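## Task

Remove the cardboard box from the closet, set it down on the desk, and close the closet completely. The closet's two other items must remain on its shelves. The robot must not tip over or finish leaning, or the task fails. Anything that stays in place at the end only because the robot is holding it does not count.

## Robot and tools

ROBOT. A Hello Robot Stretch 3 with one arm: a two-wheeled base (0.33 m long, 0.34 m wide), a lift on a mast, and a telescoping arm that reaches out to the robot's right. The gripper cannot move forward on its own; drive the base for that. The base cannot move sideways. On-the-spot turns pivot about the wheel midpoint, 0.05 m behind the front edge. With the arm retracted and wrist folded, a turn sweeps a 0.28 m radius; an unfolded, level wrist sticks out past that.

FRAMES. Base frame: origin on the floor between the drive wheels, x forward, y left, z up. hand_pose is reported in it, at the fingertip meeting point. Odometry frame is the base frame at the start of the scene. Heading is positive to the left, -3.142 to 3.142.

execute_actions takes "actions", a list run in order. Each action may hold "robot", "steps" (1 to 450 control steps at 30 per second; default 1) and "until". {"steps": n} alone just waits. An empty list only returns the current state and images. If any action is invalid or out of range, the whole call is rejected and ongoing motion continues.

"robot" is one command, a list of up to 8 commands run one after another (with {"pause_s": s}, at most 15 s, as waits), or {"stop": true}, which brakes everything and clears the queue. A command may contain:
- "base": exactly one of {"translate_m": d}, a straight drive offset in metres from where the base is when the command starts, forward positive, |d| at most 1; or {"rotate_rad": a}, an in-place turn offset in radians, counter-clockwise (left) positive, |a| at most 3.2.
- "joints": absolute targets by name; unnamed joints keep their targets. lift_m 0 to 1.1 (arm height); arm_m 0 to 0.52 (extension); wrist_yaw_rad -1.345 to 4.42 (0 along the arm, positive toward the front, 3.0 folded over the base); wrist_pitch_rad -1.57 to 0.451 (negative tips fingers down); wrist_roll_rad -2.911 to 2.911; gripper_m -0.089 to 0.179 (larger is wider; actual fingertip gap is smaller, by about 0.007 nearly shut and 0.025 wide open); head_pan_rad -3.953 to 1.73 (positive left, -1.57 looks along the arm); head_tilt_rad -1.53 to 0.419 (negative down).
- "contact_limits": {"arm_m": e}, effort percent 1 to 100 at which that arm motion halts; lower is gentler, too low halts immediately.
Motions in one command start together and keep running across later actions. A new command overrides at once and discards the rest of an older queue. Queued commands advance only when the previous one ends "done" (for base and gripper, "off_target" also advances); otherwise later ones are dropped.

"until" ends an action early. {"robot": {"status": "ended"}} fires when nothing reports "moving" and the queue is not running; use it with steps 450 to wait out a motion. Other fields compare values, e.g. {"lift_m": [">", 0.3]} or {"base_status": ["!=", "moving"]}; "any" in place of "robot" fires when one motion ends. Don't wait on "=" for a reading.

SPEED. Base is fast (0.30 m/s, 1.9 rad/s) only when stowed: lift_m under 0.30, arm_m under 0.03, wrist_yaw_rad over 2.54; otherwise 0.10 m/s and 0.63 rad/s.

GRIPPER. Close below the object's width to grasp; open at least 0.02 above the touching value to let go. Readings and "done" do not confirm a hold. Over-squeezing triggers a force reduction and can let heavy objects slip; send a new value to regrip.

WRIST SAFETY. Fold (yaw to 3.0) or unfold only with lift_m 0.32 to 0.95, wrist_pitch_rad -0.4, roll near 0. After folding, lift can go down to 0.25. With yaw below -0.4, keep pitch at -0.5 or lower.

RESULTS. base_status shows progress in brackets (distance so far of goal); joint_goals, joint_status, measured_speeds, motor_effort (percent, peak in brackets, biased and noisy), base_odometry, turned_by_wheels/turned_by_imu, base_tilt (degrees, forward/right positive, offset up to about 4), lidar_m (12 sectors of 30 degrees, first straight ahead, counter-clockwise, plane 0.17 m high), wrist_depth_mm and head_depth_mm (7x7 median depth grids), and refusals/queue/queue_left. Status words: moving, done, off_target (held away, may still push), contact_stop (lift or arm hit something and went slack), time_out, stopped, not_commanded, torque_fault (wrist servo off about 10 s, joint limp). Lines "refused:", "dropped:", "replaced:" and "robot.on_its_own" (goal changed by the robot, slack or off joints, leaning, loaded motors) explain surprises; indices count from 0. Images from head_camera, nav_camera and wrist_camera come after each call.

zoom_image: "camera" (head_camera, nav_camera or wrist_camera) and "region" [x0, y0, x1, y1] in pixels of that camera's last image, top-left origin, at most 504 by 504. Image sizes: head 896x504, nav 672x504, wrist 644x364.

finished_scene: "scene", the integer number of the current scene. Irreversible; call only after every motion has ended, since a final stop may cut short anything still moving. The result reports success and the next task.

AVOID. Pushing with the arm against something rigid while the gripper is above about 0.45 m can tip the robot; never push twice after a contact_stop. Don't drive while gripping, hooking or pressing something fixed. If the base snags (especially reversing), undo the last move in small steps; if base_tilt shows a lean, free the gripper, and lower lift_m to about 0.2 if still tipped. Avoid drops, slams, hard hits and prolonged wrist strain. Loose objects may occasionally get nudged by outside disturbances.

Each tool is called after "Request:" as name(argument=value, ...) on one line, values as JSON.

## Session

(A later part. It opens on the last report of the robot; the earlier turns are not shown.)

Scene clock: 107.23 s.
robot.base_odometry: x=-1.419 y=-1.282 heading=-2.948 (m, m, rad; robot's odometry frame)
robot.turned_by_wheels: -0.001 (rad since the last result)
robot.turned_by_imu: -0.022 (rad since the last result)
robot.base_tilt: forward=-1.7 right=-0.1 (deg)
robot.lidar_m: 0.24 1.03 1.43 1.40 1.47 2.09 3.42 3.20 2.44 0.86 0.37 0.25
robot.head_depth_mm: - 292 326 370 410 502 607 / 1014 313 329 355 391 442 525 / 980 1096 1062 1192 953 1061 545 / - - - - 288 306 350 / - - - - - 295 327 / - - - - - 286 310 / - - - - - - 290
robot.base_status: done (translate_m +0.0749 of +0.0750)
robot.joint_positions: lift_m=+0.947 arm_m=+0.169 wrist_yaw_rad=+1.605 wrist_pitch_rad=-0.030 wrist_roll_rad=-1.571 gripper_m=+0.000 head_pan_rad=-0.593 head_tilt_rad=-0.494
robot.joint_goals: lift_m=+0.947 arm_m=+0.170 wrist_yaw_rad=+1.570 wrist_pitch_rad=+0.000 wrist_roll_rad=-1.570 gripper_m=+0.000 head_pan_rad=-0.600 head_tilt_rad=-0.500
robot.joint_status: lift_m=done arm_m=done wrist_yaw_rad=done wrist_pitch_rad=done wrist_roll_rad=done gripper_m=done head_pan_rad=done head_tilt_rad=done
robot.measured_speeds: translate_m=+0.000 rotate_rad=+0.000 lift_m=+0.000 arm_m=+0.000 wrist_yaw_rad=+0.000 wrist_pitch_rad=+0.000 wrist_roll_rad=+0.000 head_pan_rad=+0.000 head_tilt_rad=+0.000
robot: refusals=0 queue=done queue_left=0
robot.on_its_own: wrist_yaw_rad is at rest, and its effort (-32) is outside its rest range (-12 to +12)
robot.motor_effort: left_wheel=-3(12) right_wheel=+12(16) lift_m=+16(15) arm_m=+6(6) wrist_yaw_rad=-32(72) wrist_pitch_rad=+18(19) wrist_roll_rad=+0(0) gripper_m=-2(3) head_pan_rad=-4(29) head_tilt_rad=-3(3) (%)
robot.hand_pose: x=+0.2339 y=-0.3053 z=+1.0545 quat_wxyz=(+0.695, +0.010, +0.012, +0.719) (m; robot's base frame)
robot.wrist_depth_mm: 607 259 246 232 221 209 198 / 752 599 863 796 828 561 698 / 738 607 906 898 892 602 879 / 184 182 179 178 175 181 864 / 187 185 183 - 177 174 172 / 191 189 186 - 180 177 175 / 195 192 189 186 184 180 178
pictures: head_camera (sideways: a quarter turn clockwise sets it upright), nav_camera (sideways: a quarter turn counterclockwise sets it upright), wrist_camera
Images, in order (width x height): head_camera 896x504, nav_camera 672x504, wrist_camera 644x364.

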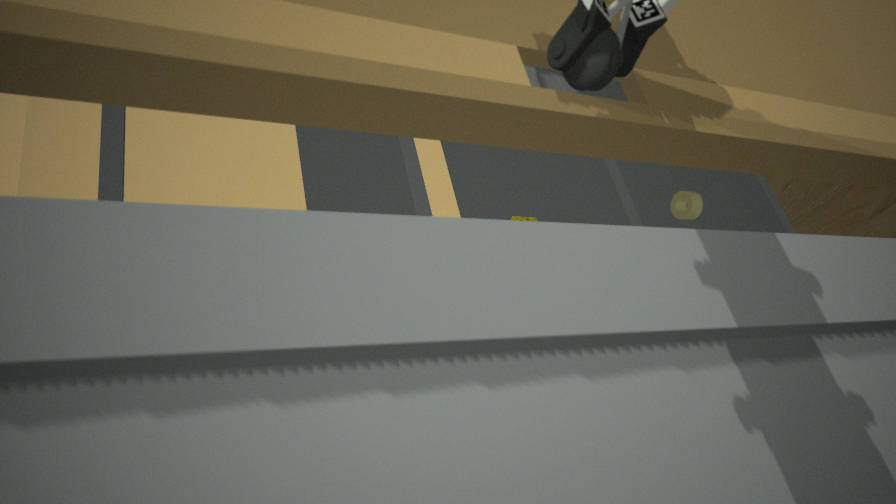

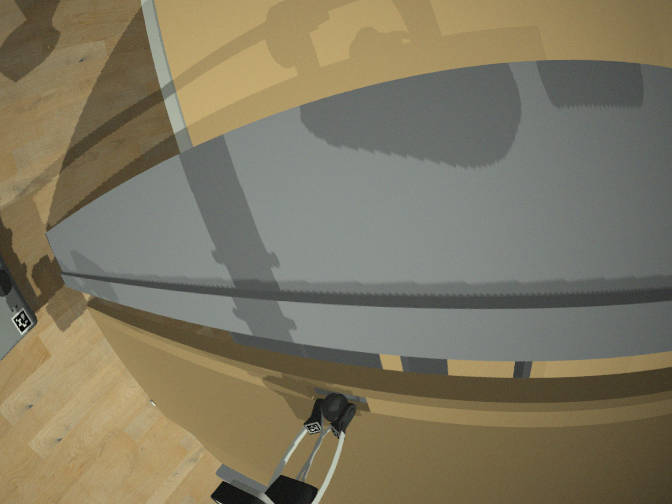

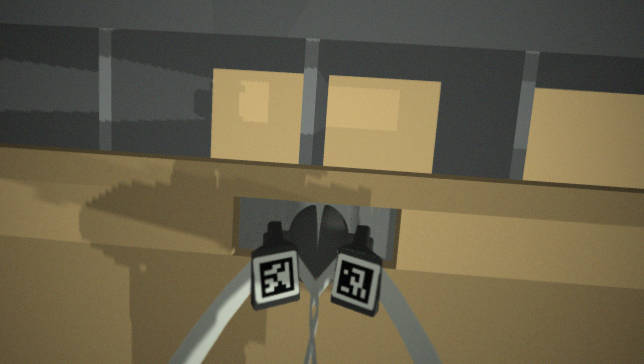

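Works.

Request:
execute_actions(actions=[{"robot":{"joints":{"arm_m":0.52,"head_pan_rad":-1.0,"head_tilt_rad":-0.6}},"steps":450,"until":{"robot":{"status":"ended"}}}])

Scene clock: 111.43 s.
robot.base_odometry: x=-1.419 y=-1.282 heading=-2.949 (m, m, rad; robot's odometry frame)
robot.turned_by_wheels: -0.001 (rad since the last result)
robot.turned_by_imu: -0.018 (rad since the last result)
robot.base_tilt: forward=-1.8 right=-0.1 (deg)
robot.lidar_m: 0.25 1.03 1.43 1.40 1.46 2.06 3.43 3.26 2.45 0.91 0.64 0.25
robot.head_depth_mm: 590 701 865 1130 1604 1512 1275 / 515 562 632 786 1002 1375 1268 / 1388 1428 1521 1312 840 1001 1173 / 1406 1417 1516 1483 1680 1487 1258 / 1257 1294 1337 1144 1279 1453 1261 / 1112 1178 939 1095 1190 1123 1256 / 1010 1074 802 1089 856 329 361
robot.base_status: done (translate_m +0.0749 of +0.0750)
robot.joint_positions: lift_m=+0.947 arm_m=+0.519 wrist_yaw_rad=+1.729 wrist_pitch_rad=-0.027 wrist_roll_rad=-1.571 gripper_m=+0.000 head_pan_rad=-0.993 head_tilt_rad=-0.593
robot.joint_goals: lift_m=+0.947 arm_m=+0.520 wrist_yaw_rad=+1.690 wrist_pitch_rad=+0.000 wrist_roll_rad=-1.570 gripper_m=+0.000 head_pan_rad=-1.000 head_tilt_rad=-0.600
robot.joint_status: lift_m=done arm_m=done wrist_yaw_rad=done wrist_pitch_rad=done wrist_roll_rad=done gripper_m=done head_pan_rad=done head_tilt_rad=done
robot.measured_speeds: translate_m=+0.000 rotate_rad=+0.000 lift_m=+0.000 arm_m=+0.000 wrist_yaw_rad=+0.000 wrist_pitch_rad=+0.000 wrist_roll_rad=+0.000 head_pan_rad=+0.000 head_tilt_rad=+0.000
robot: refusals=0 queue=done queue_left=0
robot.on_its_own: wrist_yaw_rad is held at +1.690, not at your +1.570, by its stall guard, which is still easing; left_wheel is at rest, and its effort (-27) is outside its rest range (-18 to +18); right_wheel is at rest, and its effort (+24) is outside its rest range (-18 to +18)
robot.motor_effort: left_wheel=-27(30) right_wheel=+24(26) lift_m=+15(16) arm_m=+5(11) wrist_yaw_rad=-35(73) wrist_pitch_rad=+16(18) wrist_roll_rad=+0(0) gripper_m=-2(2) head_pan_rad=-4(33) head_tilt_rad=-3(18) (%)
robot.hand_pose: x=+0.2309 y=-0.6240 z=+1.0553 quat_wxyz=(+0.649, +0.009, +0.011, +0.761) (m; robot's base frame)
robot.wrist_depth_mm: 737 590 929 923 910 616 887 / 762 608 920 670 926 607 894 / 765 611 942 927 911 601 908 / 185 183 182 179 178 492 889 / 185 184 182 - 176 176 173 / 186 185 182 - 177 175 174 / 186 184 182 179 177 175 173
pictures: head_camera (sideways: a quarter turn clockwise sets it upright), nav_camera (sideways: a quarter turn counterclockwise sets it upright), wrist_camera
Images, in order (width x height): head_camera 896x504, nav_camera 672x504, wrist_camera 644x364.

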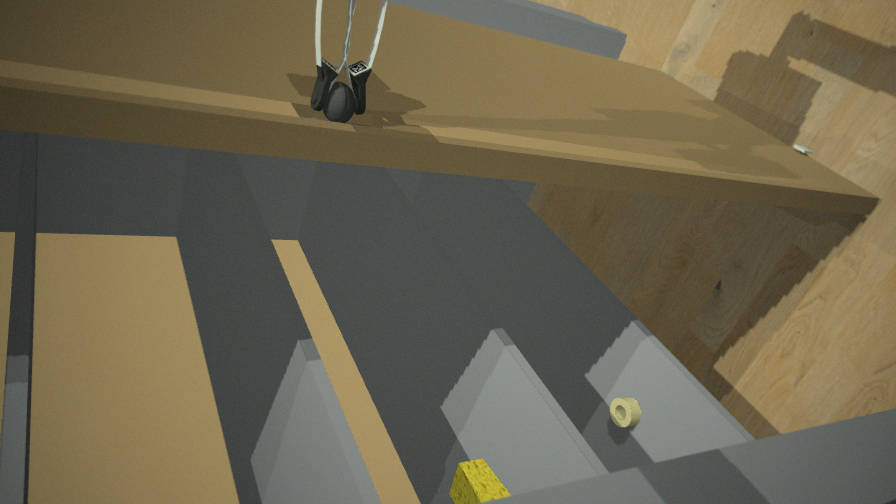

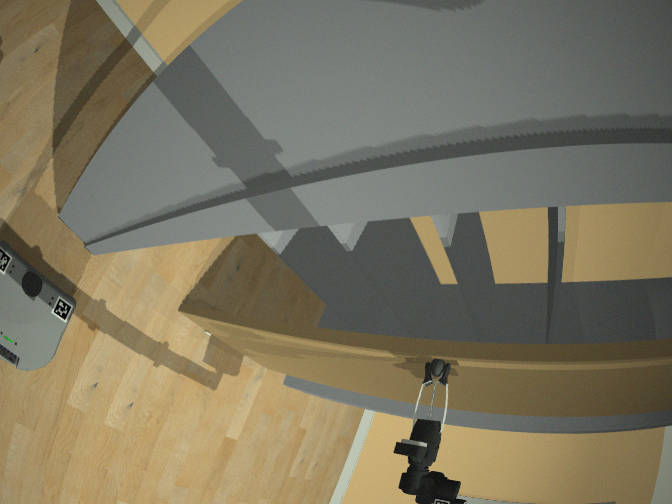

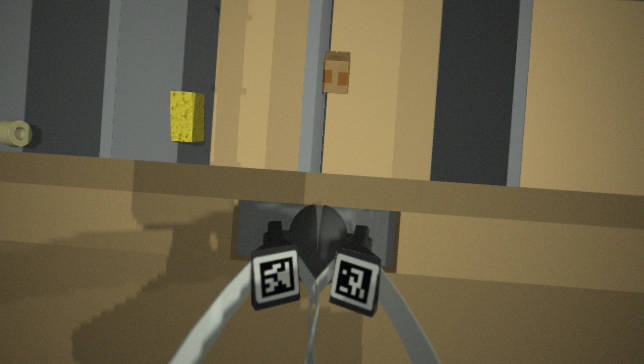

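Request:
execute_actions(actions=[{"robot":[{"base":{"translate_m":-0.25}},{"joints":{"arm_m":0.0,"wrist_yaw_rad":0,"wrist_roll_rad":0,"lift_m":1.02,"gripper_m":0.12,"head_pan_rad":-1.57,"head_tilt_rad":-0.3},"base":{"rotate_rad":1.61}},{"base":{"translate_m":-0.3}}],"steps":450,"until":{"robot":{"status":"ended"}}},{"steps":300,"until":{"robot":{"status":"ended"}}}])

Scene clock: 125.43 s.
robot.base_odometry: x=-1.243 y=-0.942 heading=-1.338 (m, m, rad; robot's odometry frame)
robot.turned_by_wheels: +1.611 (rad since the last result)
robot.turned_by_imu: +1.165 (rad since the last result)
robot.base_tilt: forward=-1.7 right=-0.1 (deg)
robot.lidar_m: 1.69 1.68 1.85 2.87 3.43 2.55 2.11 2.10 0.78 0.69 0.61 0.67
robot.head_depth_mm: 629 666 704 751 795 - - / 602 634 676 718 747 - - / 584 615 650 682 719 - - / 1241 1310 1392 1350 1470 - - / 1201 1260 1327 1334 1395 1323 1465 / 1164 1210 1277 1181 1188 1279 1419 / 1123 1182 1221 1052 1277 1221 1147
robot.base_status: done (translate_m -0.3000 of -0.3000)
robot.joint_positions: lift_m=+1.020 arm_m=+0.001 wrist_yaw_rad=-0.001 wrist_pitch_rad=-0.020 wrist_roll_rad=+0.000 gripper_m=+0.120 head_pan_rad=-1.564 head_tilt_rad=-0.306
robot.joint_goals: lift_m=+1.020 arm_m=+0.000 wrist_yaw_rad=+0.000 wrist_pitch_rad=+0.000 wrist_roll_rad=+0.000 gripper_m=+0.120 head_pan_rad=-1.570 head_tilt_rad=-0.300
robot.joint_status: lift_m=done arm_m=done wrist_yaw_rad=done wrist_pitch_rad=done wrist_roll_rad=done gripper_m=done head_pan_rad=done head_tilt_rad=done
robot.measured_speeds: translate_m=+0.000 rotate_rad=+0.000 lift_m=+0.000 arm_m=+0.000 wrist_yaw_rad=+0.000 wrist_pitch_rad=+0.000 wrist_roll_rad=+0.000 head_pan_rad=+0.000 head_tilt_rad=+0.000
robot: refusals=0 queue=done queue_left=0
robot.motor_effort: left_wheel=+0(100) right_wheel=+0(41) lift_m=+34(43) arm_m=-3(5) wrist_yaw_rad=+0(72) wrist_pitch_rad=+12(25) wrist_roll_rad=+0(4) gripper_m=+0(82) head_pan_rad=-3(40) head_tilt_rad=+3(33) (%)
robot.hand_pose: x=-0.0217 y=-0.4019 z=+1.1293 quat_wxyz=(+0.707, +0.007, -0.707, -0.008) (m; robot's base frame)
robot.wrist_depth_mm: 690 811 - - 451 504 580 / 859 978 - 851 468 530 613 / 859 - - - 490 554 641 / 698 789 983 799 511 584 688 / 844 - - - 526 617 779 / 800 - 897 525 558 690 805 / 686 - - 547 604 688 858
pictures: head_camera (sideways: a quarter turn clockwise sets it upright), nav_camera (sideways: a quarter turn counterclockwise sets it upright), wrist_camera
Images, in order (width x height): head_camera 896x504, nav_camera 672x504, wrist_camera 644x364.

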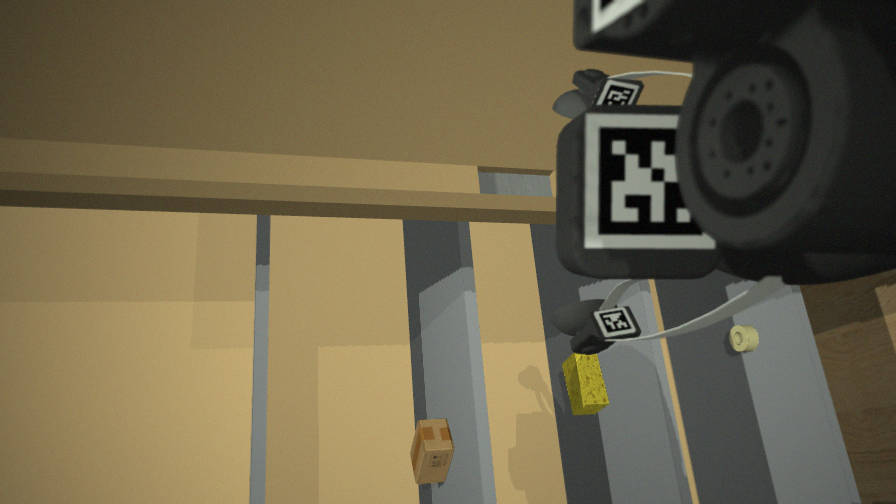

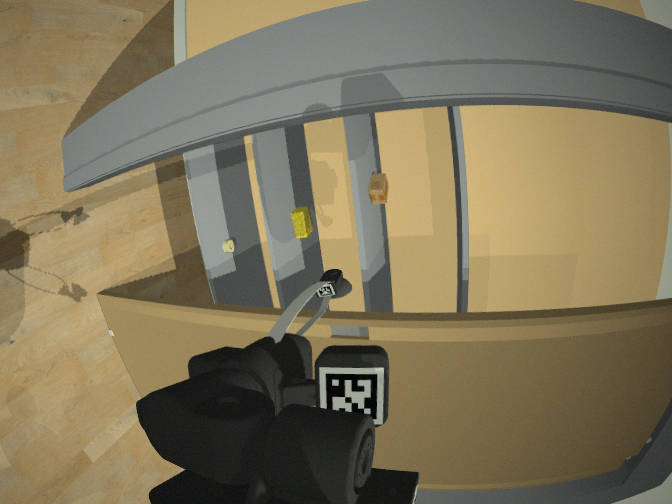

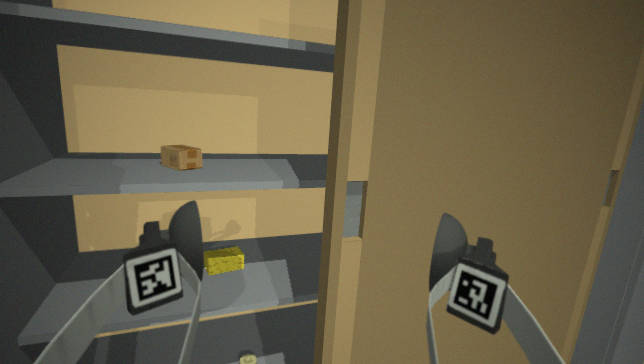

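Request:
execute_actions(actions=[{"robot":{"base":{"rotate_rad":0.445}},"steps":450,"until":{"robot":{"status":"ended"}}}])

Scene clock: 127.87 s.
robot.base_odometry: x=-1.243 y=-0.942 heading=-0.893 (m, m, rad; robot's odometry frame)
robot.turned_by_wheels: +0.445 (rad since the last result)
robot.turned_by_imu: +0.442 (rad since the last result)
robot.base_tilt: forward=-1.7 right=+0.0 (deg)
robot.lidar_m: 1.68 1.79 2.60 3.00 2.75 2.14 2.09 0.83 0.69 0.61 0.65 1.72
robot.head_depth_mm: 1145 1196 1264 1236 1370 - - / 1151 1207 1269 1222 1383 - - / 1168 1221 1281 1111 1399 - - / 1171 1239 1288 1208 1421 - - / 606 628 656 683 705 735 790 / 504 531 559 592 629 673 720 / 519 545 575 608 645 684 733
robot.base_status: done (rotate_rad +0.4449 of +0.4450)
robot.joint_positions: lift_m=+1.020 arm_m=+0.001 wrist_yaw_rad=-0.001 wrist_pitch_rad=-0.020 wrist_roll_rad=+0.000 gripper_m=+0.120 head_pan_rad=-1.564 head_tilt_rad=-0.306
robot.joint_goals: lift_m=+1.020 arm_m=+0.000 wrist_yaw_rad=+0.000 wrist_pitch_rad=+0.000 wrist_roll_rad=+0.000 gripper_m=+0.120 head_pan_rad=-1.570 head_tilt_rad=-0.300
robot.joint_status: lift_m=done arm_m=done wrist_yaw_rad=done wrist_pitch_rad=done wrist_roll_rad=done gripper_m=done head_pan_rad=done head_tilt_rad=done
robot.measured_speeds: translate_m=+0.000 rotate_rad=+0.000 lift_m=+0.000 arm_m=+0.000 wrist_yaw_rad=+0.000 wrist_pitch_rad=+0.000 wrist_roll_rad=+0.000 head_pan_rad=+0.000 head_tilt_rad=+0.000
robot: refusals=0 queue=done queue_left=0
robot.motor_effort: left_wheel=-3(9) right_wheel=+2(4) lift_m=+34(34) arm_m=-3(3) wrist_yaw_rad=+0(0) wrist_pitch_rad=+11(11) wrist_roll_rad=+0(0) gripper_m=+0(0) head_pan_rad=-3(4) head_tilt_rad=+4(4) (%)
robot.hand_pose: x=-0.0217 y=-0.4019 z=+1.1293 quat_wxyz=(+0.707, +0.007, -0.707, -0.007) (m; robot's base frame)
robot.wrist_depth_mm: 366 358 355 - - - - / - 369 368 - - 980 639 / - 379 382 - - - 382 / - 397 398 890 873 960 378 / - 416 438 - - - 393 / - - 430 937 958 - 404 / - 450 453 - - - 412
pictures: head_camera (sideways: a quarter turn clockwise sets it upright), nav_camera (sideways: a quarter turn counterclockwise sets it upright), wrist_camera
Images, in order (width x height): head_camera 896x504, nav_camera 672x504, wrist_camera 644x364.

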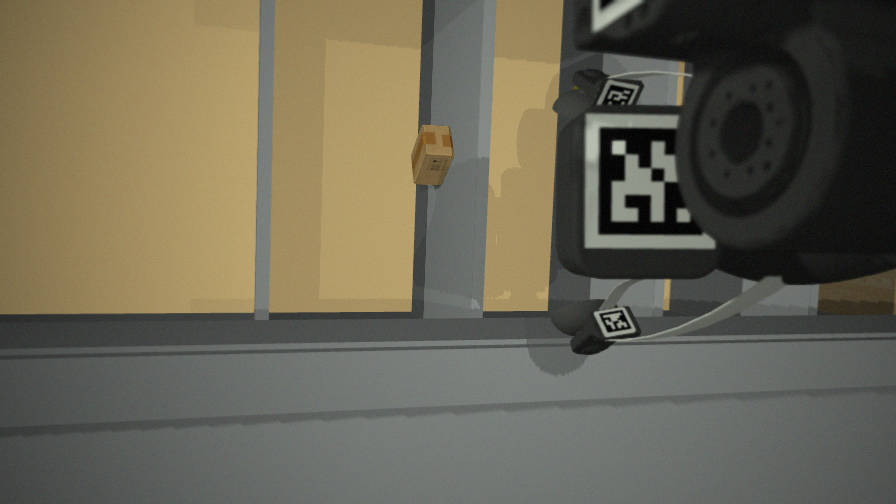

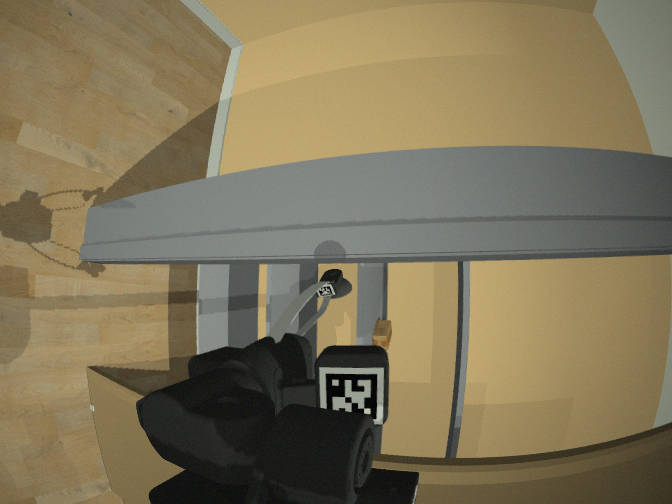

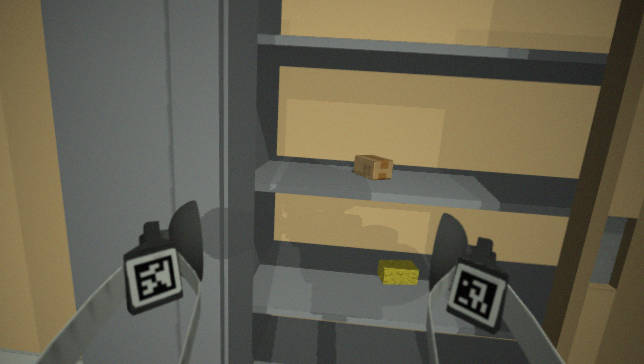

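Request:
execute_actions(actions=[{"robot":[{"base":{"rotate_rad":0.9}},{"base":{"translate_m":-0.4}},{"base":{"rotate_rad":-0.9}},{"base":{"translate_m":0.09}}],"steps":450,"until":{"robot":{"status":"ended"}}}])

Scene clock: 141.67 s.
robot.base_odometry: x=-1.587 y=-1.015 heading=-0.893 (m, m, rad; robot's odometry frame)
robot.turned_by_wheels: +0.000 (rad since the last result)
robot.turned_by_imu: -0.006 (rad since the last result)
robot.base_tilt: forward=-1.6 right=-0.1 (deg)
robot.lidar_m: 1.82 1.93 2.80 3.75 2.60 2.00 0.97 0.41 0.34 1.03 0.39 0.42
robot.head_depth_mm: 865 897 949 981 729 - - / 872 907 959 988 727 - - / 876 915 965 997 746 - - / 880 921 970 1002 720 - - / 889 929 976 1014 738 915 787 / 890 935 990 1017 760 913 976 / 840 850 870 883 759 868 852
robot.base_status: done (translate_m +0.0900 of +0.0900)
robot.joint_positions: lift_m=+1.020 arm_m=+0.001 wrist_yaw_rad=+0.002 wrist_pitch_rad=-0.020 wrist_roll_rad=+0.000 gripper_m=+0.120 head_pan_rad=-1.564 head_tilt_rad=-0.306
robot.joint_goals: lift_m=+1.020 arm_m=+0.000 wrist_yaw_rad=+0.000 wrist_pitch_rad=+0.000 wrist_roll_rad=+0.000 gripper_m=+0.120 head_pan_rad=-1.570 head_tilt_rad=-0.300
robot.joint_status: lift_m=done arm_m=done wrist_yaw_rad=done wrist_pitch_rad=done wrist_roll_rad=done gripper_m=done head_pan_rad=done head_tilt_rad=done
robot.measured_speeds: translate_m=+0.000 rotate_rad=+0.000 lift_m=+0.000 arm_m=+0.000 wrist_yaw_rad=+0.000 wrist_pitch_rad=+0.000 wrist_roll_rad=+0.000 head_pan_rad=+0.000 head_tilt_rad=+0.000
robot: refusals=0 queue=done queue_left=0
robot.motor_effort: left_wheel=+3(10) right_wheel=-2(4) lift_m=+34(34) arm_m=-3(3) wrist_yaw_rad=-1(5) wrist_pitch_rad=+12(12) wrist_roll_rad=+0(0) gripper_m=+0(1) head_pan_rad=-3(3) head_tilt_rad=+4(4) (%)
robot.hand_pose: x=-0.0210 y=-0.4019 z=+1.1293 quat_wxyz=(+0.707, +0.008, -0.707, -0.007) (m; robot's base frame)
robot.wrist_depth_mm: 412 504 521 479 446 417 386 / 409 578 779 771 755 742 718 / 413 588 824 794 782 768 751 / 423 563 744 721 815 783 772 / 425 462 454 469 495 534 548 / 425 - 889 881 876 411 422 / 410 633 705 689 737 720 777
pictures: head_camera (sideways: a quarter turn clockwise sets it upright), nav_camera (sideways: a quarter turn counterclockwise sets it upright), wrist_camera
Images, in order (width x height): head_camera 896x504, nav_camera 672x504, wrist_camera 644x364.

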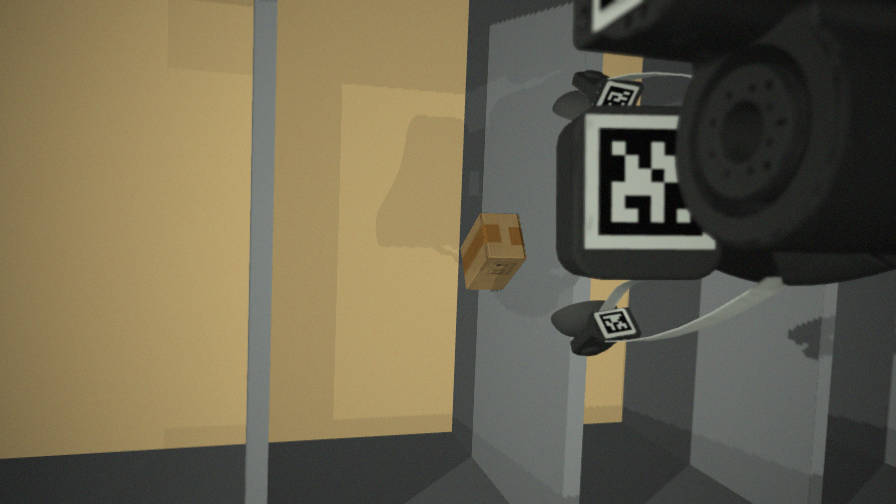

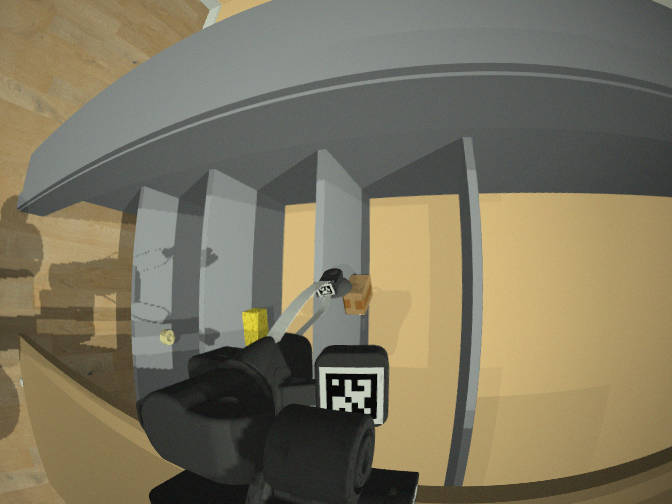

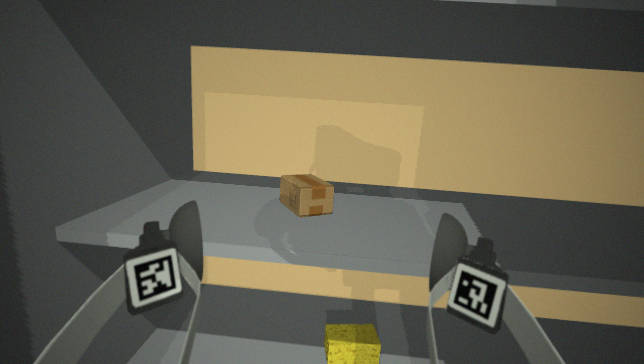

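Request:
execute_actions(actions=[{"robot":{"base":{"translate_m":0.022},"joints":{"lift_m":0.94,"arm_m":0.3,"gripper_m":0.175}},"steps":450,"until":{"robot":{"status":"ended"}}}])

Scene clock: 145.73 s.
robot.base_odometry: x=-1.573 y=-1.032 heading=-0.893 (m, m, rad; robot's odometry frame)
robot.turned_by_wheels: +0.000 (rad since the last result)
robot.turned_by_imu: -0.001 (rad since the last result)
robot.base_tilt: forward=-1.6 right=-0.1 (deg)
robot.lidar_m: 1.80 1.91 2.76 3.32 2.63 2.01 0.99 0.41 0.36 1.03 0.37 0.45
robot.head_depth_mm: 865 903 953 991 728 - 763 / 866 908 960 992 - 889 764 / 871 918 967 999 - 858 785 / 877 923 974 1004 768 878 792 / 890 936 987 1015 1099 916 785 / 891 937 987 999 759 909 975 / 792 802 812 825 756 841 797
robot.base_status: done (translate_m +0.0220 of +0.0220)
robot.joint_positions: lift_m=+0.940 arm_m=+0.300 wrist_yaw_rad=+0.001 wrist_pitch_rad=-0.021 wrist_roll_rad=+0.000 gripper_m=+0.175 head_pan_rad=-1.564 head_tilt_rad=-0.306
robot.joint_goals: lift_m=+0.940 arm_m=+0.300 wrist_yaw_rad=+0.000 wrist_pitch_rad=+0.000 wrist_roll_rad=+0.000 gripper_m=+0.175 head_pan_rad=-1.570 head_tilt_rad=-0.300
robot.joint_status: lift_m=done arm_m=done wrist_yaw_rad=done wrist_pitch_rad=done wrist_roll_rad=done gripper_m=done head_pan_rad=done head_tilt_rad=done
robot.measured_speeds: translate_m=+0.000 rotate_rad=+0.000 lift_m=+0.000 arm_m=+0.000 wrist_yaw_rad=+0.000 wrist_pitch_rad=+0.000 wrist_roll_rad=+0.000 head_pan_rad=+0.000 head_tilt_rad=+0.000
robot: refusals=0 queue=done queue_left=0
robot.motor_effort: left_wheel=+3(10) right_wheel=-2(2) lift_m=+15(33) arm_m=+4(2) wrist_yaw_rad=+0(1) wrist_pitch_rad=+12(12) wrist_roll_rad=+0(0) gripper_m=+0(85) head_pan_rad=-4(4) head_tilt_rad=+4(4) (%)
robot.hand_pose: x=-0.0213 y=-0.7003 z=+1.0498 quat_wxyz=(+0.707, +0.008, -0.707, -0.007) (m; robot's base frame)
robot.wrist_depth_mm: 363 467 467 459 449 438 429 / 369 484 481 472 465 451 445 / 375 501 504 491 479 467 456 / 341 365 378 224 463 476 468 / 236 239 241 222 262 297 295 / - 161 174 180 186 197 202 / 129 133 136 140 143 141 152
pictures: head_camera (sideways: a quarter turn clockwise sets it upright), nav_camera (sideways: a quarter turn counterclockwise sets it upright), wrist_camera
Images, in order (width x height): head_camera 896x504, nav_camera 672x504, wrist_camera 644x364.

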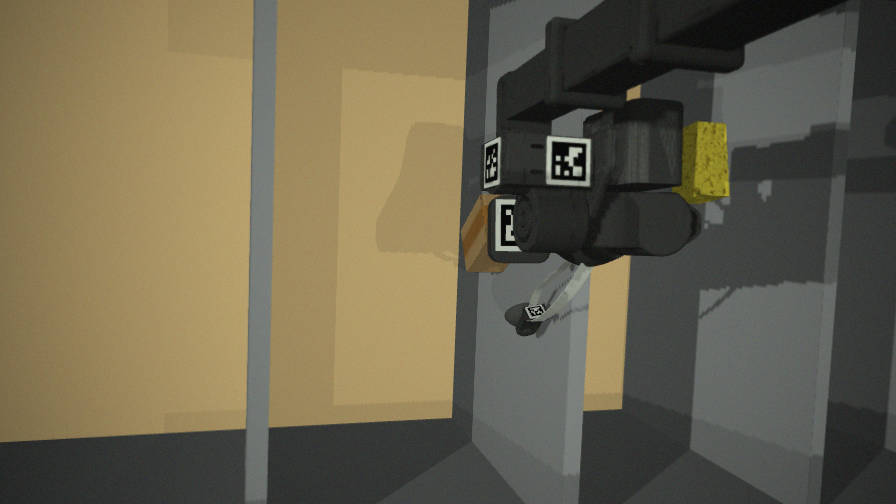

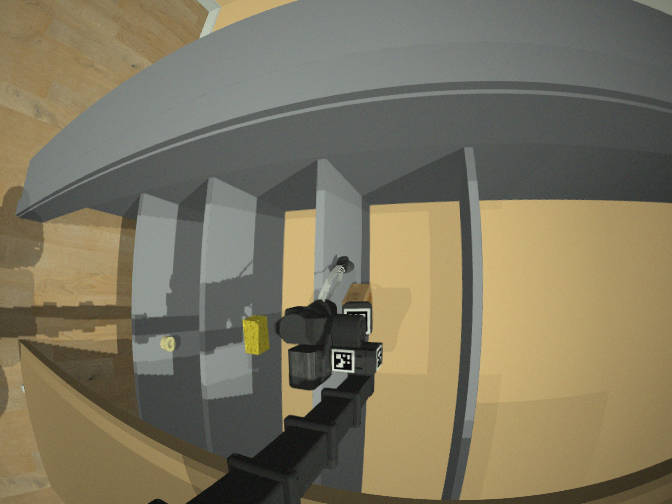

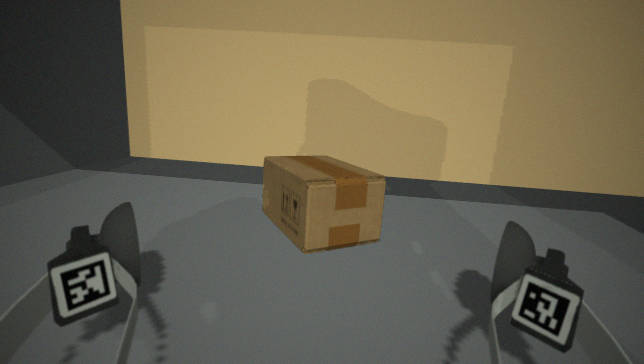

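Request:
execute_actions(actions=[{"robot":[{"joints":{"arm_m":0.39}},{"joints":{"gripper_m":0.03}},{"joints":{"lift_m":0.98}}],"steps":450,"until":{"robot":{"status":"ended"}}}])

Scene clock: 150.77 s.
robot.base_odometry: x=-1.573 y=-1.032 heading=-0.893 (m, m, rad; robot's odometry frame)
robot.turned_by_wheels: +0.000 (rad since the last result)
robot.turned_by_imu: +0.002 (rad since the last result)
robot.base_tilt: forward=-1.7 right=+0.0 (deg)
robot.lidar_m: 1.80 1.92 2.79 3.30 2.62 2.01 0.99 0.41 0.36 1.03 0.37 0.45
robot.head_depth_mm: 863 904 948 992 - 891 765 / 868 912 960 995 703 892 764 / 876 918 964 999 1097 878 787 / 881 926 978 1013 1100 918 790 / 888 932 981 1013 768 918 784 / 897 938 987 988 762 910 976 / 781 792 807 822 757 839 793
robot.base_status: done (translate_m +0.0220 of +0.0220)
robot.joint_positions: lift_m=+0.979 arm_m=+0.390 wrist_yaw_rad=-0.001 wrist_pitch_rad=-0.036 wrist_roll_rad=+0.004 gripper_m=+0.031 head_pan_rad=-1.564 head_tilt_rad=-0.306
robot.joint_goals: lift_m=+0.980 arm_m=+0.390 wrist_yaw_rad=+0.000 wrist_pitch_rad=+0.000 wrist_roll_rad=+0.000 gripper_m=+0.030 head_pan_rad=-1.570 head_tilt_rad=-0.300
robot.joint_status: lift_m=done arm_m=done wrist_yaw_rad=done wrist_pitch_rad=done wrist_roll_rad=done gripper_m=done head_pan_rad=done head_tilt_rad=done
robot.measured_speeds: translate_m=+0.000 rotate_rad=-0.003 lift_m=+0.000 arm_m=+0.000 wrist_yaw_rad=+0.000 wrist_pitch_rad=+0.000 wrist_roll_rad=+0.000 head_pan_rad=+0.000 head_tilt_rad=+0.000
robot: refusals=0 queue=done queue_left=0
robot.motor_effort: left_wheel=+0(8) right_wheel=+1(2) lift_m=+40(43) arm_m=+3(13) wrist_yaw_rad=+1(6) wrist_pitch_rad=+21(66) wrist_roll_rad=-2(2) gripper_m=-17(93) head_pan_rad=-3(4) head_tilt_rad=+4(4) (%)
robot.hand_pose: x=-0.0218 y=-0.7899 z=+1.0849 quat_wxyz=(+0.706, +0.013, -0.708, -0.013) (m; robot's base frame)
robot.wrist_depth_mm: 353 386 377 370 363 354 346 / 360 404 392 385 377 366 361 / 366 412 411 400 389 379 373 / 369 434 417 171 401 396 386 / 301 312 132 137 322 370 391 / 224 230 137 144 - 260 268 / 178 183 186 190 194 201 205
pictures: head_camera (sideways: a quarter turn clockwise sets it upright), nav_camera (sideways: a quarter turn counterclockwise sets it upright), wrist_camera
Images, in order (width x height): head_camera 896x504, nav_camera 672x504, wrist_camera 644x364.

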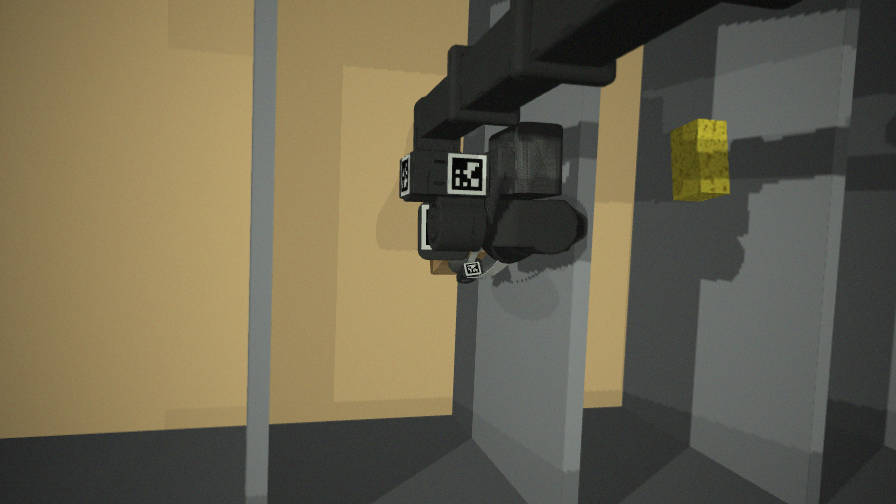

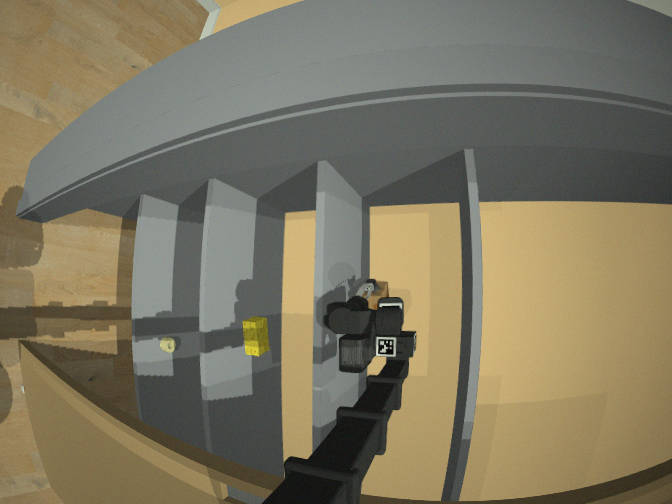

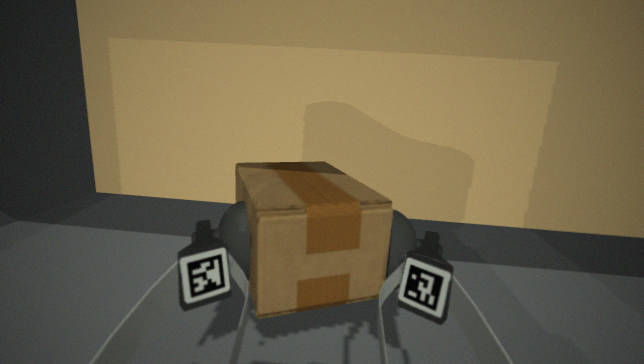

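Request:
execute_actions(actions=[{"robot":[{"joints":{"arm_m":0.0},"base":{"translate_m":-0.14}},{"base":{"rotate_rad":1.571},"joints":{"head_pan_rad":0,"head_tilt_rad":-0.5}},{"joints":{"lift_m":0.6,"wrist_pitch_rad":-0.4},"base":{"translate_m":0.3}},{"joints":{"wrist_yaw_rad":2.85}},{"joints":{"lift_m":0.29}},{"base":{"translate_m":1.0}},{"base":{"translate_m":1.0}}],"steps":450,"until":{"robot":{"status":"ended"}}},{"steps":450,"until":{"robot":{"status":"ended"}}},{"steps":450,"until":{"robot":{"status":"ended"}}}])

Scene clock: 179.77 s.
robot.base_odometry: x=+0.131 y=+0.519 heading=+0.678 (m, m, rad; robot's odometry frame)
robot.turned_by_wheels: +1.571 (rad since the last result)
robot.turned_by_imu: +1.571 (rad since the last result)
robot.base_tilt: forward=-1.7 right=+0.0 (deg)
robot.lidar_m: 1.01 1.53 1.55 1.66 1.78 2.60 2.59 2.77 2.15 2.11 1.93 1.49
robot.head_depth_mm: 1196 1296 1411 1482 1717 1647 1340 / 1210 1315 1380 790 1733 1643 1333 / 1227 1323 1305 787 1672 1539 1305 / 1225 1337 1291 826 1750 1636 1335 / 1246 1332 1278 825 1787 1633 1332 / 1244 1351 1267 819 1795 1627 1331 / 1255 1364 1271 814 1815 1631 1331
robot.base_status: done (translate_m +1.0000 of +1.0000)
robot.joint_positions: lift_m=+0.290 arm_m=+0.001 wrist_yaw_rad=+2.849 wrist_pitch_rad=-0.428 wrist_roll_rad=+0.003 gripper_m=+0.031 head_pan_rad=-0.007 head_tilt_rad=-0.495
robot.joint_goals: lift_m=+0.290 arm_m=+0.000 wrist_yaw_rad=+2.850 wrist_pitch_rad=-0.400 wrist_roll_rad=+0.000 gripper_m=+0.030 head_pan_rad=+0.000 head_tilt_rad=-0.500
robot.joint_status: lift_m=done arm_m=done wrist_yaw_rad=done wrist_pitch_rad=done wrist_roll_rad=done gripper_m=done head_pan_rad=done head_tilt_rad=done
robot.measured_speeds: translate_m=+0.000 rotate_rad=+0.000 lift_m=+0.000 arm_m=+0.000 wrist_yaw_rad=+0.000 wrist_pitch_rad=+0.000 wrist_roll_rad=+0.000 head_pan_rad=+0.000 head_tilt_rad=+0.000
robot: refusals=0 queue=done queue_left=0
robot.motor_effort: left_wheel=-4(15) right_wheel=+2(17) lift_m=+16(39) arm_m=-2(4) wrist_yaw_rad=+1(3) wrist_pitch_rad=+17(21) wrist_roll_rad=-1(2) gripper_m=-18(18) head_pan_rad=+4(47) head_tilt_rad=-2(24) (%)
robot.hand_pose: x=+0.0431 y=+0.0674 z=+0.3009 quat_wxyz=(+0.250, +0.706, +0.048, +0.661) (m; robot's base frame)
robot.wrist_depth_mm: - - - - - - - / - - - - - - - / - 872 885 917 945 976 - / 651 701 670 171 756 764 779 / 563 - 132 137 580 611 624 / 482 - 136 143 - 523 532 / - - - 437 444 453 456
pictures: head_camera (sideways: a quarter turn clockwise sets it upright), nav_camera (sideways: a quarter turn counterclockwise sets it upright), wrist_camera
Images, in order (width x height): head_camera 896x504, nav_camera 672x504, wrist_camera 644x364.

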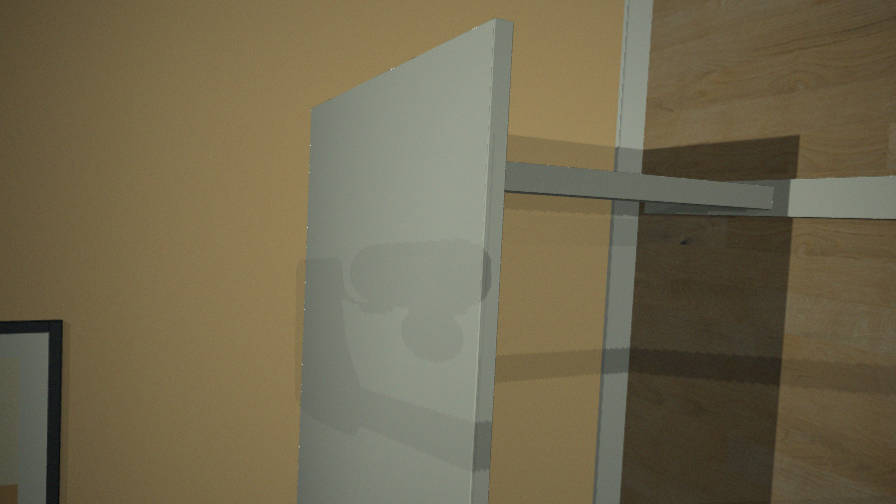

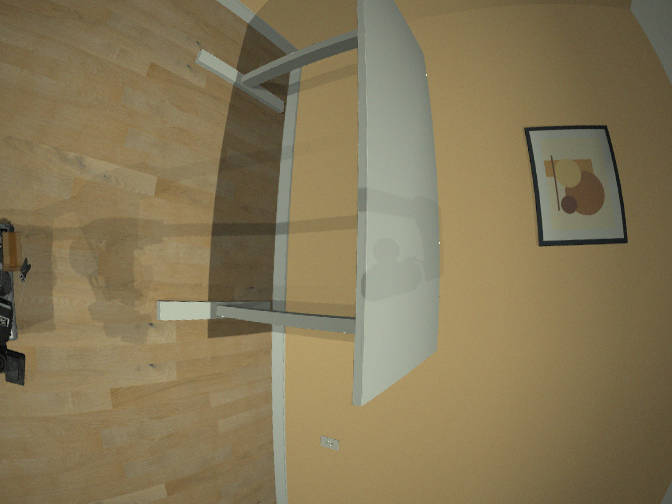

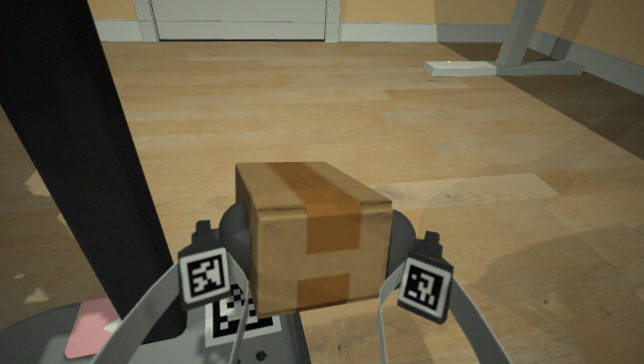

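Request:
execute_actions(actions=[{"robot":[{"base":{"translate_m":0.15}},{"base":{"rotate_rad":1.571},"joints":{"head_pan_rad":-1.57,"head_tilt_rad":-0.6}},{"joints":{"lift_m":0.9}},{"joints":{"wrist_yaw_rad":0}},{"joints":{"wrist_pitch_rad":0,"arm_m":0.35}}],"steps":450,"until":{"robot":{"status":"ended"}}},{"steps":450,"until":{"robot":{"status":"ended"}}}])

Scene clock: 197.30 s.
robot.base_odometry: x=+0.248 y=+0.613 heading=+2.249 (m, m, rad; robot's odometry frame)
robot.turned_by_wheels: +1.571 (rad since the last result)
robot.turned_by_imu: +1.556 (rad since the last result)
robot.base_tilt: forward=-1.6 right=+0.0 (deg)
robot.lidar_m: 1.64 1.73 2.55 2.74 2.82 2.16 2.12 1.76 1.34 0.86 1.40 1.43
robot.head_depth_mm: 1080 1182 1268 724 - 1472 1270 / 1087 1190 1030 599 1700 1514 1254 / 1096 1200 1094 586 1611 1392 1236 / 1108 1211 1019 619 1698 1495 1263 / 1110 1229 941 645 1731 1488 1253 / 1116 1230 938 643 1729 1492 1254 / 1122 1249 930 671 1722 1486 1251
robot.base_status: done (rotate_rad +1.5709 of +1.5710)
robot.joint_positions: lift_m=+0.899 arm_m=+0.350 wrist_yaw_rad=+0.001 wrist_pitch_rad=-0.036 wrist_roll_rad=+0.003 gripper_m=+0.031 head_pan_rad=-1.563 head_tilt_rad=-0.593
robot.joint_goals: lift_m=+0.900 arm_m=+0.350 wrist_yaw_rad=+0.000 wrist_pitch_rad=+0.000 wrist_roll_rad=+0.000 gripper_m=+0.030 head_pan_rad=-1.570 head_tilt_rad=-0.600
robot.joint_status: lift_m=done arm_m=done wrist_yaw_rad=done wrist_pitch_rad=done wrist_roll_rad=done gripper_m=done head_pan_rad=done head_tilt_rad=done
robot.measured_speeds: translate_m=+0.000 rotate_rad=+0.000 lift_m=+0.000 arm_m=+0.000 wrist_yaw_rad=+0.000 wrist_pitch_rad=+0.000 wrist_roll_rad=+0.000 head_pan_rad=+0.000 head_tilt_rad=+0.000
robot: refusals=0 queue=done queue_left=0
robot.motor_effort: left_wheel=-4(15) right_wheel=+2(7) lift_m=+39(42) arm_m=+4(3) wrist_yaw_rad=-1(2) wrist_pitch_rad=+21(22) wrist_roll_rad=-1(1) gripper_m=-18(18) head_pan_rad=-3(45) head_tilt_rad=-4(19) (%)
robot.hand_pose: x=-0.0213 y=-0.7498 z=+1.0049 quat_wxyz=(+0.706, +0.013, -0.708, -0.013) (m; robot's base frame)
robot.wrist_depth_mm: 716 719 693 681 680 657 652 / 749 735 726 713 698 687 675 / 781 758 749 729 717 703 694 / 408 432 406 170 532 733 716 / 268 278 132 137 287 331 721 / 200 204 137 144 - 233 239 / 158 163 166 170 173 179 183
pictures: head_camera (sideways: a quarter turn clockwise sets it upright), nav_camera (sideways: a quarter turn counterclockwise sets it upright), wrist_camera
Images, in order (width x height): head_camera 896x504, nav_camera 672x504, wrist_camera 644x364.

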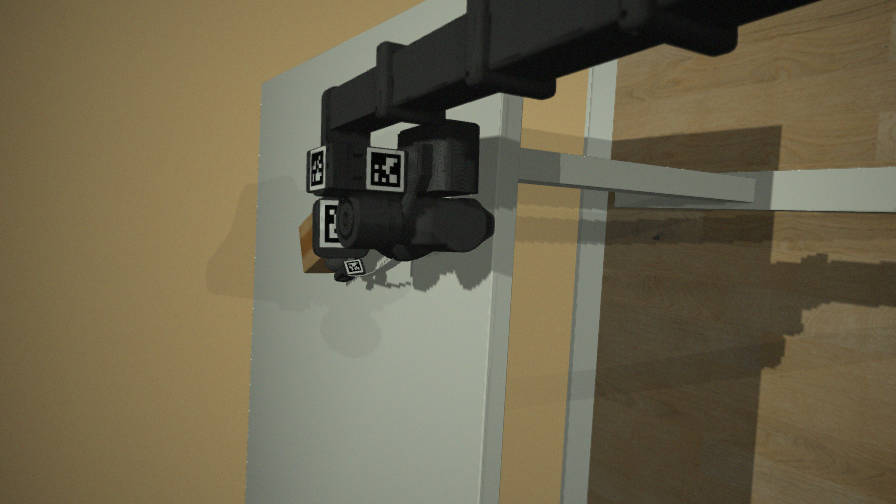

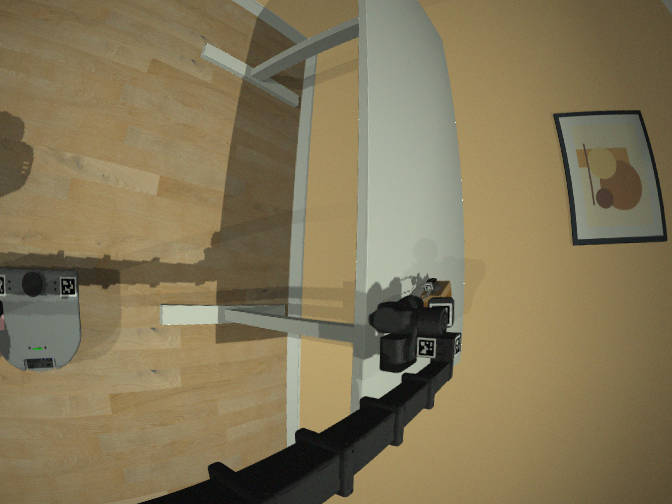

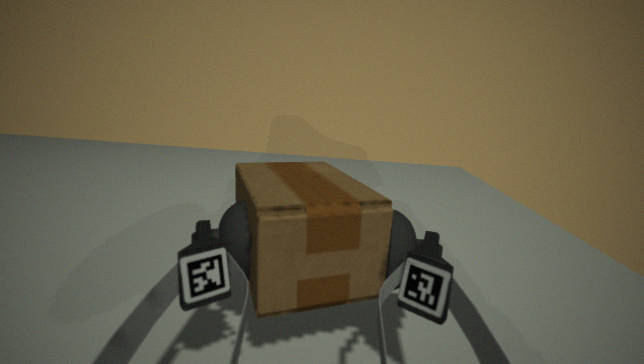

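Request:
execute_actions(actions=[{"robot":[{"joints":{"lift_m":0.879}},{"joints":{"gripper_m":0.15}},{"joints":{"arm_m":0.0}},{"joints":{"wrist_pitch_rad":-0.4,"wrist_yaw_rad":2.85,"gripper_m":0.0}},{"joints":{"lift_m":0.29}},{"base":{"translate_m":-0.72}},{"base":{"rotate_rad":1.586},"joints":{"head_pan_rad":-0.6,"head_tilt_rad":-0.4}},{"base":{"translate_m":1.0}}],"steps":450,"until":{"robot":{"status":"ended"}}},{"steps":450,"until":{"robot":{"status":"ended"}}},{"robot":{"base":{"translate_m":1.0}},"steps":450,"until":{"robot":{"status":"ended"}}}])

Scene clock: 209.87 s.
robot.base_odometry: x=-0.379 y=+1.392 heading=+2.248 (m, m, rad; robot's odometry frame)
robot.turned_by_wheels: +0.000 (rad since the last result)
robot.turned_by_imu: +0.005 (rad since the last result)
robot.base_tilt: forward=-1.6 right=+0.0 (deg)
robot.lidar_m: 0.64 0.68 1.02 2.65 2.83 3.19 3.13 1.41 1.42 0.94 0.88 0.66
robot.head_depth_mm: 1132 1247 962 688 - - 1249 / 1138 1259 1028 - 1752 1506 1266 / 1156 1272 1058 - 1757 1507 1256 / 1165 1282 920 715 1752 1503 1252 / 1171 1271 944 711 1737 1426 1226 / 1185 1306 936 745 1808 1489 1266 / 1204 1318 1440 1488 1709 1491 1260
robot.base_status: done (translate_m +1.0000 of +1.0000)
robot.joint_positions: lift_m=+0.883 arm_m=+0.350 wrist_yaw_rad=-0.005 wrist_pitch_rad=+0.016 wrist_roll_rad=+0.009 gripper_m=+0.031 head_pan_rad=-1.563 head_tilt_rad=-0.593
robot.joint_goals: lift_m=+0.883 arm_m=+0.350 wrist_yaw_rad=+0.000 wrist_pitch_rad=+0.000 wrist_roll_rad=+0.000 gripper_m=+0.030 head_pan_rad=-1.570 head_tilt_rad=-0.600
robot.joint_status: lift_m=contact_stop arm_m=done wrist_yaw_rad=done wrist_pitch_rad=done wrist_roll_rad=done gripper_m=done head_pan_rad=done head_tilt_rad=done
robot.measured_speeds: translate_m=+0.000 rotate_rad=+0.000 lift_m=+0.000 arm_m=+0.000 wrist_yaw_rad=+0.000 wrist_pitch_rad=+0.000 wrist_roll_rad=+0.000 head_pan_rad=+0.000 head_tilt_rad=+0.000
robot: refusals=0 queue=done queue_left=0
robot.on_its_own: lift_m is slack since a contact_stop, until your next command for it (your +0.879 is given up)
robot.motor_effort: left_wheel=-8(10) right_wheel=+5(9) lift_m=+27(38) arm_m=+4(3) wrist_yaw_rad=+5(4) wrist_pitch_rad=-9(21) wrist_roll_rad=-3(4) gripper_m=-18(18) head_pan_rad=-3(4) head_tilt_rad=-4(3) (%)
robot.hand_pose: x=-0.0227 y=-0.7512 z=+1.0022 quat_wxyz=(+0.704, -0.007, -0.710, +0.004) (m; robot's base frame)
robot.wrist_depth_mm: 740 793 770 756 748 737 712 / 732 813 812 785 780 761 740 / 735 858 826 813 808 791 751 / 752 870 464 171 636 705 777 / 287 294 131 137 300 354 369 / 203 209 137 144 - 237 243 / 157 162 163 169 172 178 181
pictures: head_camera (sideways: a quarter turn clockwise sets it upright), nav_camera (sideways: a quarter turn counterclockwise sets it upright), wrist_camera
dropped: robot: command 0 of its queue: lift_m: contact_stop
Images, in order (width x height): head_camera 896x504, nav_camera 672x504, wrist_camera 644x364.

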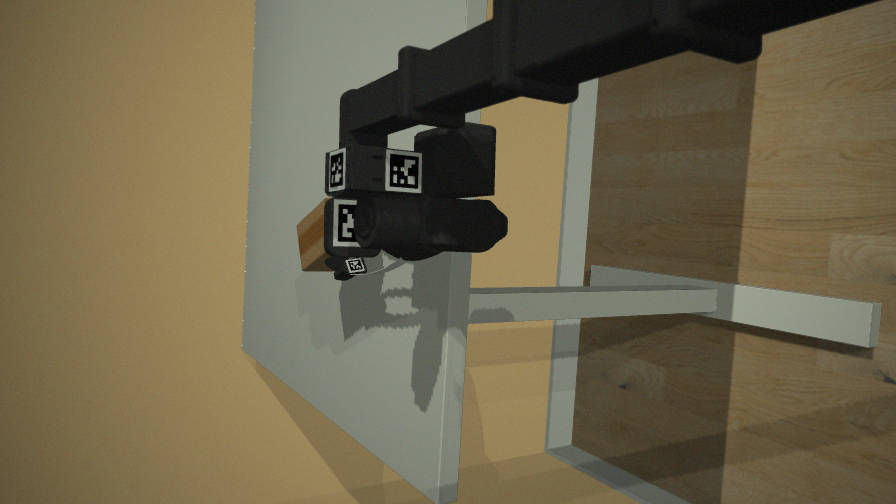

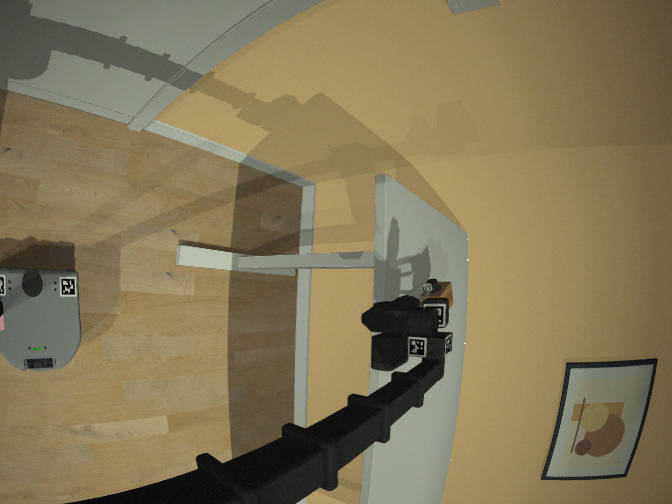

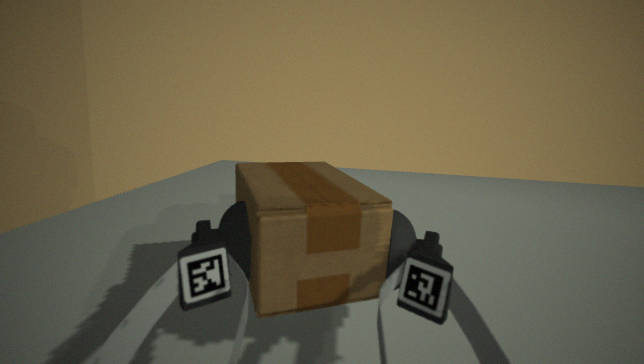

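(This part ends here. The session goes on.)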